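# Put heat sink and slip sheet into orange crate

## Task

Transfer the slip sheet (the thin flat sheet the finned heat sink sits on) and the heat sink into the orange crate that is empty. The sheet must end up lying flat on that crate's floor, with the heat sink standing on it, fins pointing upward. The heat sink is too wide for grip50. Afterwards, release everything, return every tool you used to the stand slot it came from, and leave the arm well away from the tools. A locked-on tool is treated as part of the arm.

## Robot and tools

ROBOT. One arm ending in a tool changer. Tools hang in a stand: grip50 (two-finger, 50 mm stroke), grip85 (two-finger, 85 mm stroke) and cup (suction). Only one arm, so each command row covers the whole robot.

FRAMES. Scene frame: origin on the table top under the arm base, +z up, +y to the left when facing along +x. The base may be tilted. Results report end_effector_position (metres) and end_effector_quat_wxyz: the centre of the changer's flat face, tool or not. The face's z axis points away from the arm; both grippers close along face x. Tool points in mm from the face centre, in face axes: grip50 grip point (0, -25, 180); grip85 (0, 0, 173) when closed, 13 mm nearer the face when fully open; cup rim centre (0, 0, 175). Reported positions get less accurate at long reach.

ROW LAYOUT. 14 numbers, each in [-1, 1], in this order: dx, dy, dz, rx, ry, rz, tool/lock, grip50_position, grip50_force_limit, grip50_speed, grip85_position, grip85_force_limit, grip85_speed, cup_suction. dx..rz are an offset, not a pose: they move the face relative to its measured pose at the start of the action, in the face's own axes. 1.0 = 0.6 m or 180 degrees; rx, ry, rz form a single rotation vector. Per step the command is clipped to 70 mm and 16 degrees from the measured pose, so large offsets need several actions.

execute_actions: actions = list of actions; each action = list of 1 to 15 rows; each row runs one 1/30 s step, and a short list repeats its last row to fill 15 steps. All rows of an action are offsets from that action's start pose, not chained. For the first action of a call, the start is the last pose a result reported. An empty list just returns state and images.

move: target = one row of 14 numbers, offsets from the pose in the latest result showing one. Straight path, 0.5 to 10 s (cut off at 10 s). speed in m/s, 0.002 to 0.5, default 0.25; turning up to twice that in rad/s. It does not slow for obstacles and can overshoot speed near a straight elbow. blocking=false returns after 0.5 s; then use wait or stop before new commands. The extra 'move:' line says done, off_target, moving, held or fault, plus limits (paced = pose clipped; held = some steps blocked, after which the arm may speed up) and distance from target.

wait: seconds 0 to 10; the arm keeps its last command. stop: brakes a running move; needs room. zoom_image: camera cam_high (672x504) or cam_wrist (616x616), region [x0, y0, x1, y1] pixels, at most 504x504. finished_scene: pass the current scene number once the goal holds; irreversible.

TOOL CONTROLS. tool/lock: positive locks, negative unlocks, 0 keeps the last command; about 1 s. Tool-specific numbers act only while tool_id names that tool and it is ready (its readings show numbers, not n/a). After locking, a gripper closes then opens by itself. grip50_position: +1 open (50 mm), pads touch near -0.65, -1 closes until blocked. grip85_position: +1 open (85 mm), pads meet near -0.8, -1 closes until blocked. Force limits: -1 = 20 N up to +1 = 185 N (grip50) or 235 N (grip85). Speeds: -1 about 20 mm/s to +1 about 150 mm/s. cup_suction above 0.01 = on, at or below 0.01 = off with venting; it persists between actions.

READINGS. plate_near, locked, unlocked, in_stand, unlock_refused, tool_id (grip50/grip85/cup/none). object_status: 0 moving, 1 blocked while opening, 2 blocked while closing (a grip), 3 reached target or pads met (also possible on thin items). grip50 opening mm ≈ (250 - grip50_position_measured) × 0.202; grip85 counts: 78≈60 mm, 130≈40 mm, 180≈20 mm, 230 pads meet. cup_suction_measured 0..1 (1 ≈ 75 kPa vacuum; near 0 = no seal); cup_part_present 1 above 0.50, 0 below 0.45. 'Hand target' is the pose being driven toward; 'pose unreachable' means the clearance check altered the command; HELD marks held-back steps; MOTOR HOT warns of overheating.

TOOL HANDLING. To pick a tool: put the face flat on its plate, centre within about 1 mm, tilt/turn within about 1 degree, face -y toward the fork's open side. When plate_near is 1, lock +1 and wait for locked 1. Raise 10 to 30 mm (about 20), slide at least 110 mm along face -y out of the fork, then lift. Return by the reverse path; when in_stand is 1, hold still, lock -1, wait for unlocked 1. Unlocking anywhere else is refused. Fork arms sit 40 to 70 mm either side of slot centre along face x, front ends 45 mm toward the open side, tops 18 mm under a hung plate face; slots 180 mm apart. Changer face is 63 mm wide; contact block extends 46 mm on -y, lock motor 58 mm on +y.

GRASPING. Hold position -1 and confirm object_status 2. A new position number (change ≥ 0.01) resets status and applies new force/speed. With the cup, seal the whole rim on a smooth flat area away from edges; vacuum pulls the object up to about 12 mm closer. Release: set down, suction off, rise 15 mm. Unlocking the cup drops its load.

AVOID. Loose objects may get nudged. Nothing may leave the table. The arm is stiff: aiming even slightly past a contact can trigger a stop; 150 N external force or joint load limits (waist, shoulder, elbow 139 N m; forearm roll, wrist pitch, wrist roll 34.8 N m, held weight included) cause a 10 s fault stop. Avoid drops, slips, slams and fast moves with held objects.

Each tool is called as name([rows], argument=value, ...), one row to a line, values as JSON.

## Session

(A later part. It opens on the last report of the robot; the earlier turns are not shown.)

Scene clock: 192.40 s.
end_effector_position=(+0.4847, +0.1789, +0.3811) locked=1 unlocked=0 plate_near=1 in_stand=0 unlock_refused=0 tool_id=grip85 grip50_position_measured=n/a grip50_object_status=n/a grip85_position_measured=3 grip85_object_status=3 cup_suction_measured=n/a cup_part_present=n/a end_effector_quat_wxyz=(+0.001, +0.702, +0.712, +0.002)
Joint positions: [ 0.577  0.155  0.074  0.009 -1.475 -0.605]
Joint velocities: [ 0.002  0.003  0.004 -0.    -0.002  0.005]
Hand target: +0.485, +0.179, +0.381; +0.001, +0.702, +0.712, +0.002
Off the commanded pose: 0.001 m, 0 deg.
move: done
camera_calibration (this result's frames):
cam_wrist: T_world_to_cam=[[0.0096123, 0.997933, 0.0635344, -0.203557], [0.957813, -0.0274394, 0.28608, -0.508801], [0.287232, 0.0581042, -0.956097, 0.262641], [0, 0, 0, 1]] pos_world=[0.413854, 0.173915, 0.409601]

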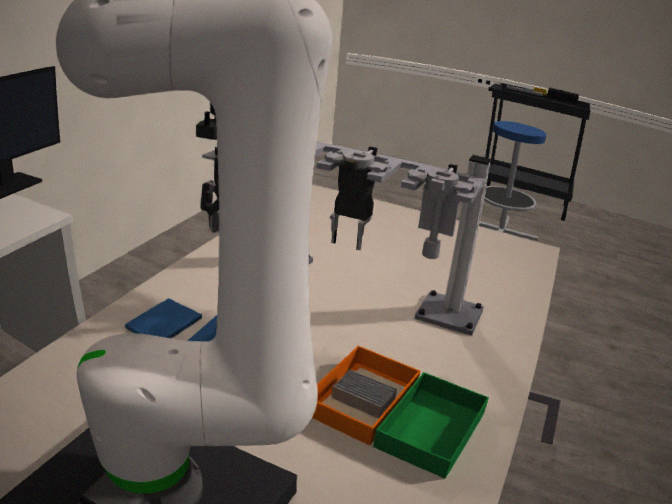

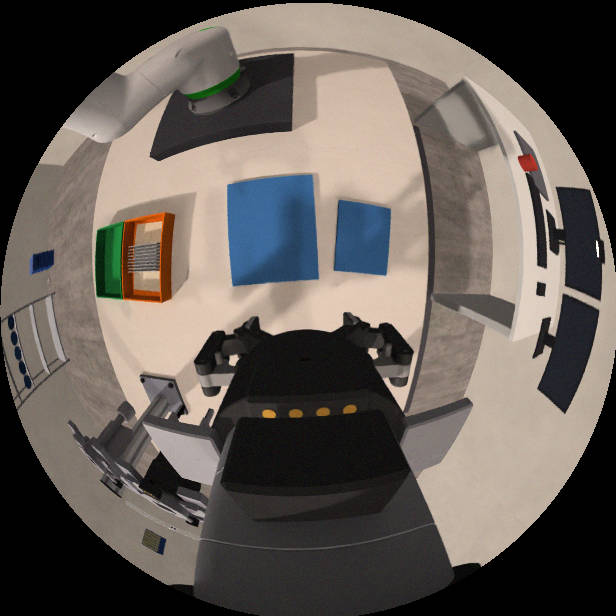

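move(target=[-0.0004,0.3021,0,0,0,0,0,0,0,0,1,0,0,0], speed=0.2)

move(target=[0,0,0.0335,0,0,0,0,0,0,0,1,0,0,0], speed=0.02)

execute_actions([
  [[0,0,0,0,0,0,-1,0,0,0,1,0,0,0]],
  [[0,0,0,0,0,0,-1,0,0,0,1,0,0,0]],
  [[0,0,0,0,0,0,-1,0,0,0,1,0,0,0]],
])

move(target=[0,0,-0.033,0,0,0,0,0,0,0,1,0,0,0], speed=0.05)

move(target=[0,-0.45,-0.03,0,0,0,0,0,0,0,1,0,0,0])

Scene clock: 203.07 s.
end_effector_position=(+0.6659, +0.1812, +0.3819) locked=1 unlocked=0 plate_near=1 in_stand=0 unlock_refused=0 tool_id=grip85 grip50_position_measured=n/a grip50_object_status=n/a grip85_position_measured=3 grip85_object_status=3 cup_suction_measured=n/a cup_part_present=n/a end_effector_quat_wxyz=(+0.001, +0.702, +0.712, +0.002)
Joint positions: [ 0.42   0.63   0.73   0.007 -1.654 -0.446]
Joint velocities: [ 0.     0.005  0.007 -0.    -0.006  0.003]
Hand target: +0.666, +0.181, +0.382; +0.001, +0.702, +0.712, +0.002
Off the commanded pose: 0.000 m, 0 deg.
move: done
camera_calibration (this result's frames):
cam_wrist: T_world_to_cam=[[0.00941116, 0.997931, 0.0635995, -0.207471], [0.95771, -0.027287, 0.286439, -0.682663], [0.287582, 0.0582142, -0.955985, 0.210942], [0, 0, 0, 1]] pos_world=[0.595082, 0.176134, 0.410394]

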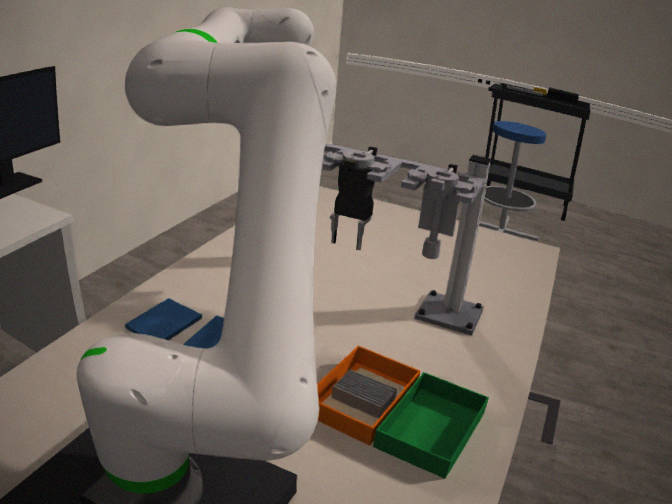

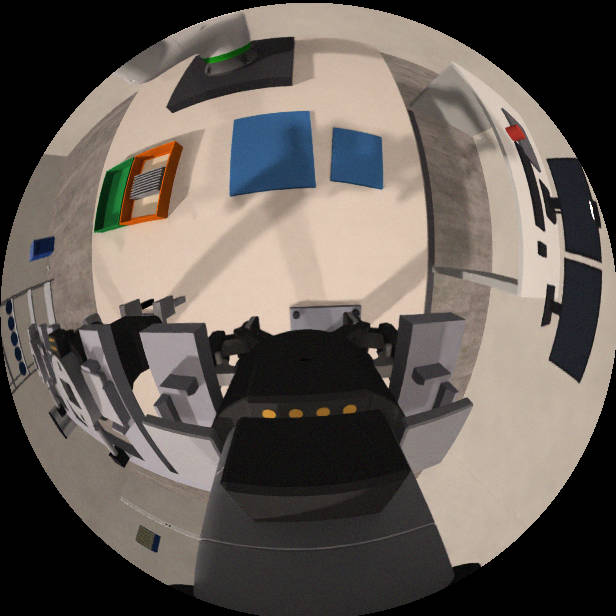

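Scene clock: 204.33 s.
end_effector_position=(+0.6660, +0.1812, +0.3619) locked=1 unlocked=0 plate_near=1 in_stand=1 unlock_refused=0 tool_id=grip85 grip50_position_measured=n/a grip50_object_status=n/a grip85_position_measured=3 grip85_object_status=3 cup_suction_measured=n/a cup_part_present=n/a end_effector_quat_wxyz=(+0.001, +0.702, +0.712, +0.002)
Joint positions: [ 0.42   0.626  0.677  0.007 -1.605 -0.446]
Joint velocities: [-0.     0.001 -0.003 -0.     0.003 -0.   ]
Hand target: +0.666, +0.181, +0.362; +0.001, +0.702, +0.712, +0.002
Off the commanded pose: 0.000 m, 0 deg.
move: done
camera_calibration (this result's frames):
cam_wrist: T_world_to_cam=[[0.00929678, 0.997931, 0.0636106, -0.206119], [0.957717, -0.0271796, 0.286426, -0.677031], [0.287562, 0.0582582, -0.955989, 0.191792], [0, 0, 0, 1]] pos_world=[0.595168, 0.176117, 0.390381]

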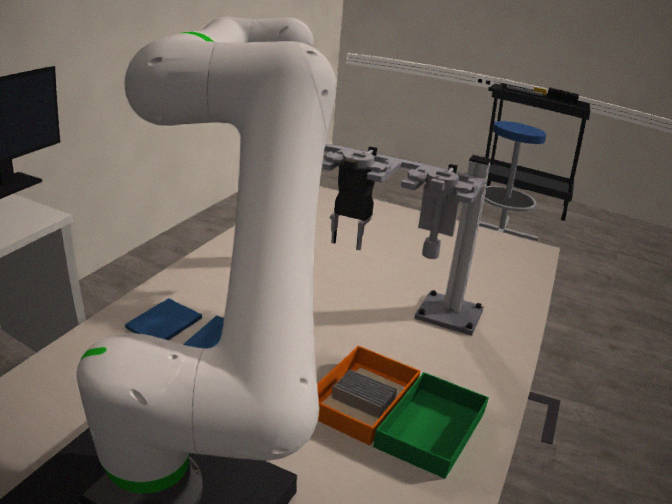

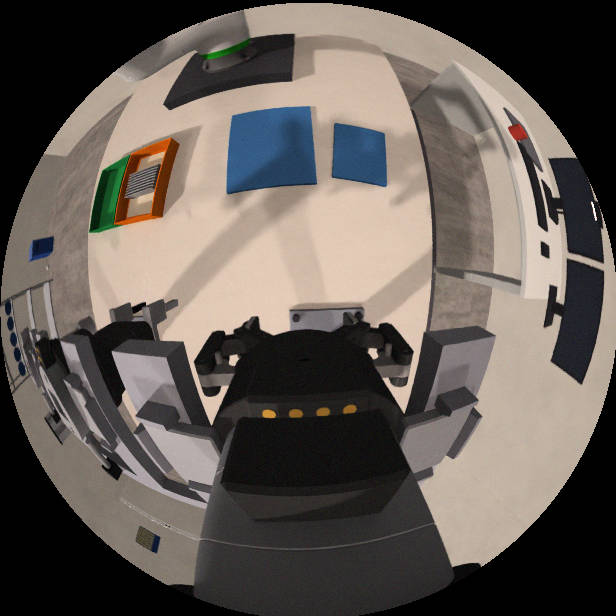

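Scene clock: 205.83 s.
end_effector_position=(+0.6660, +0.1811, +0.3618) locked=0 unlocked=1 plate_near=1 in_stand=1 unlock_refused=0 tool_id=none grip50_position_measured=n/a grip50_object_status=n/a grip85_position_measured=n/a grip85_object_status=n/a cup_suction_measured=n/a cup_part_present=n/a end_effector_quat_wxyz=(+0.001, +0.702, +0.712, +0.002)
Joint positions: [ 0.42   0.626  0.677  0.007 -1.605 -0.446]
Joint velocities: [ 0.     0.    -0.002  0.    -0.001  0.   ]
Hand target: +0.666, +0.181, +0.362; +0.001, +0.702, +0.712, +0.002
Off the commanded pose: 0.000 m, 0 deg.
Step readings (end_effector_position; steps 1 to 15: 1st action; 16 to 30: 2nd action; 31 to 45: 3rd action):
0: (+0.6660, +0.1812, +0.3619)
1: (+0.6659, +0.1812, +0.3618)
2: (+0.6659, +0.1812, +0.3618)
4: (+0.6659, +0.1812, +0.3618)
8: (+0.6659, +0.1812, +0.3618)
15: (+0.6660, +0.1811, +0.3618)
16: (+0.6660, +0.1811, +0.3618)
17: (+0.6660, +0.1811, +0.3618)
19: (+0.6660, +0.1811, +0.3618)
23: (+0.6660, +0.1811, +0.3618)
30: (+0.6660, +0.1811, +0.3618)
31: (+0.6660, +0.1811, +0.3618)
32: (+0.6660, +0.1811, +0.3618)
34: (+0.6660, +0.1811, +0.3618)
38: (+0.6660, +0.1811, +0.3618)
45: end_effector_position above
camera_calibration (this result's frames):
cam_wrist: T_world_to_cam=[[0.00931123, 0.997936, 0.0635385, -0.206076], [0.957758, -0.0271644, 0.28629, -0.676956], [0.287425, 0.0581888, -0.956034, 0.191837], [0, 0, 0, 1]] pos_world=[0.59514, 0.176099, 0.390302]

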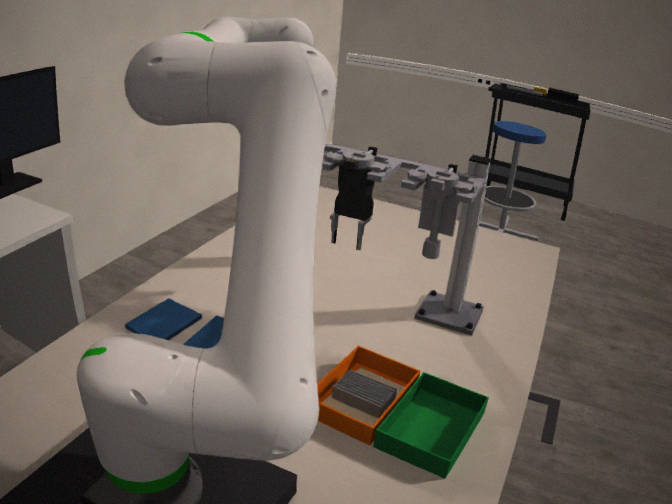

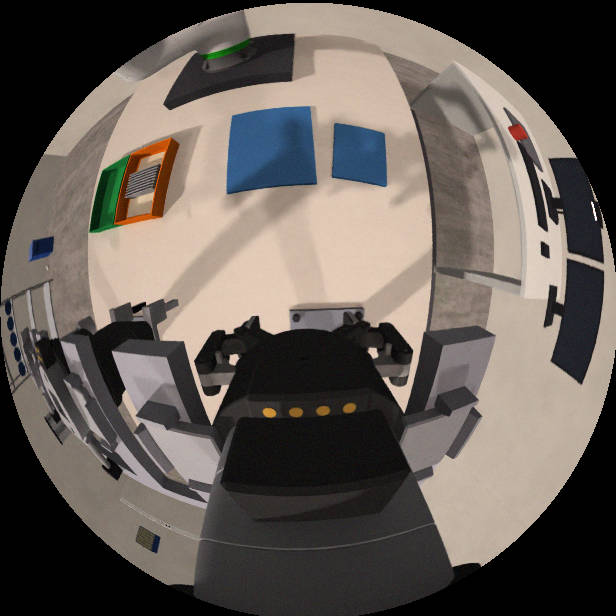

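Scene clock: 206.60 s.
end_effector_position=(+0.6659, +0.1811, +0.3815) locked=0 unlocked=1 plate_near=0 in_stand=0 unlock_refused=0 tool_id=none grip50_position_measured=n/a grip50_object_status=n/a grip85_position_measured=n/a grip85_object_status=n/a cup_suction_measured=n/a cup_part_present=n/a end_effector_quat_wxyz=(+0.001, +0.702, +0.712, +0.002)
Joint positions: [ 0.42   0.63   0.728  0.007 -1.653 -0.446]
Joint velocities: [ 0.     0.     0.004  0.    -0.005 -0.   ]
Hand target: +0.666, +0.181, +0.382; +0.001, +0.702, +0.712, +0.002
Off the commanded pose: 0.000 m, 0 deg.
move: done
camera_calibration (this result's frames):
cam_wrist: T_world_to_cam=[[0.00941259, 0.997939, 0.0634685, -0.207365], [0.95774, -0.0272446, 0.286341, -0.682512], [0.28748, 0.0580912, -0.956023, 0.210668], [0, 0, 0, 1]] pos_world=[0.595058, 0.176105, 0.409996]

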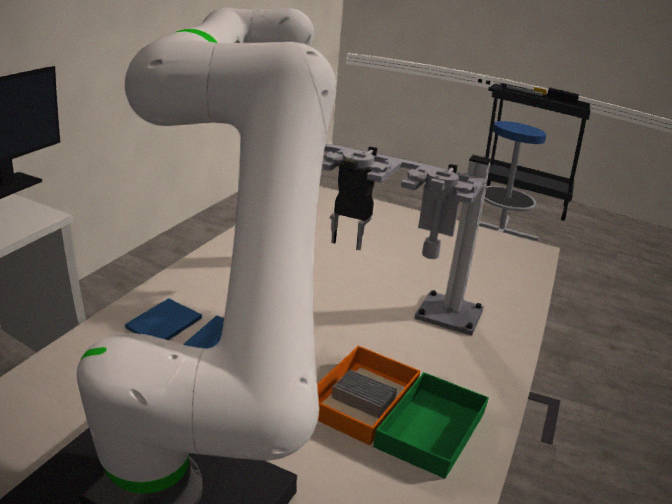

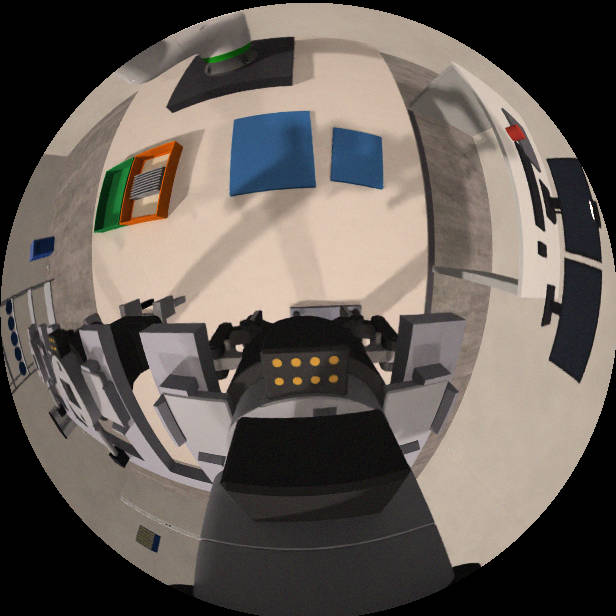

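Scene clock: 208.23 s.
end_effector_position=(+0.3958, +0.1774, +0.3982) locked=0 unlocked=1 plate_near=0 in_stand=0 unlock_refused=0 tool_id=none grip50_position_measured=n/a grip50_object_status=n/a grip85_position_measured=n/a grip85_object_status=n/a cup_suction_measured=n/a cup_part_present=n/a end_effector_quat_wxyz=(+0.001, +0.702, +0.712, +0.002)
Joint positions: [ 0.699 -0.058 -0.112  0.011 -1.503 -0.727]
Joint velocities: [ 0.004 -0.003 -0.002  0.001 -0.    -0.004]
Hand target: +0.396, +0.177, +0.398; +0.001, +0.702, +0.712, +0.002
Off the commanded pose: 0.000 m, 0 deg.
move: done
camera_calibration (this result's frames):
cam_wrist: T_world_to_cam=[[0.00957535, 0.997942, 0.0633973, -0.202216], [0.957843, -0.0273587, 0.285986, -0.428649], [0.287132, 0.0579862, -0.956134, 0.304701], [0, 0, 0, 1]] pos_world=[0.325026, 0.172404, 0.426743]

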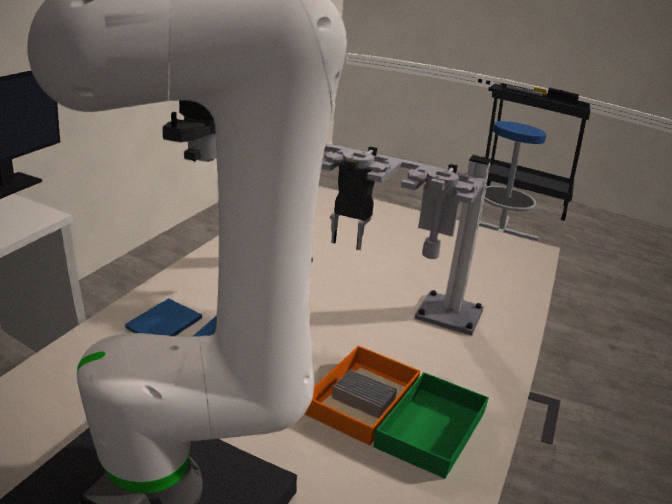

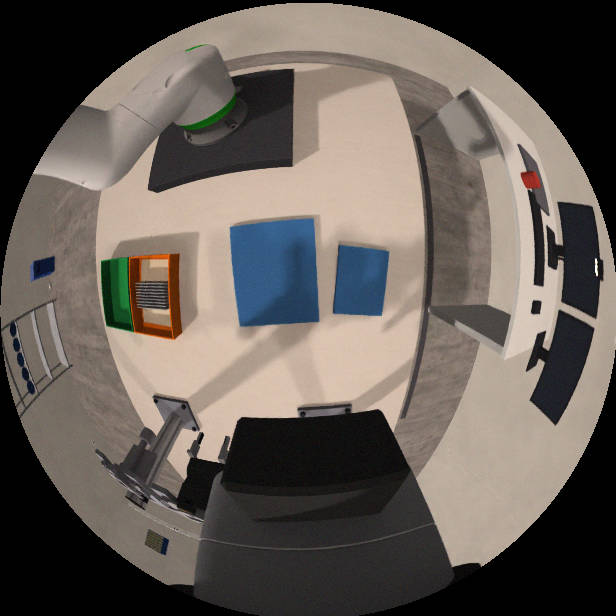

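finished_scene(scene=2)

The scene is finished: the task was done.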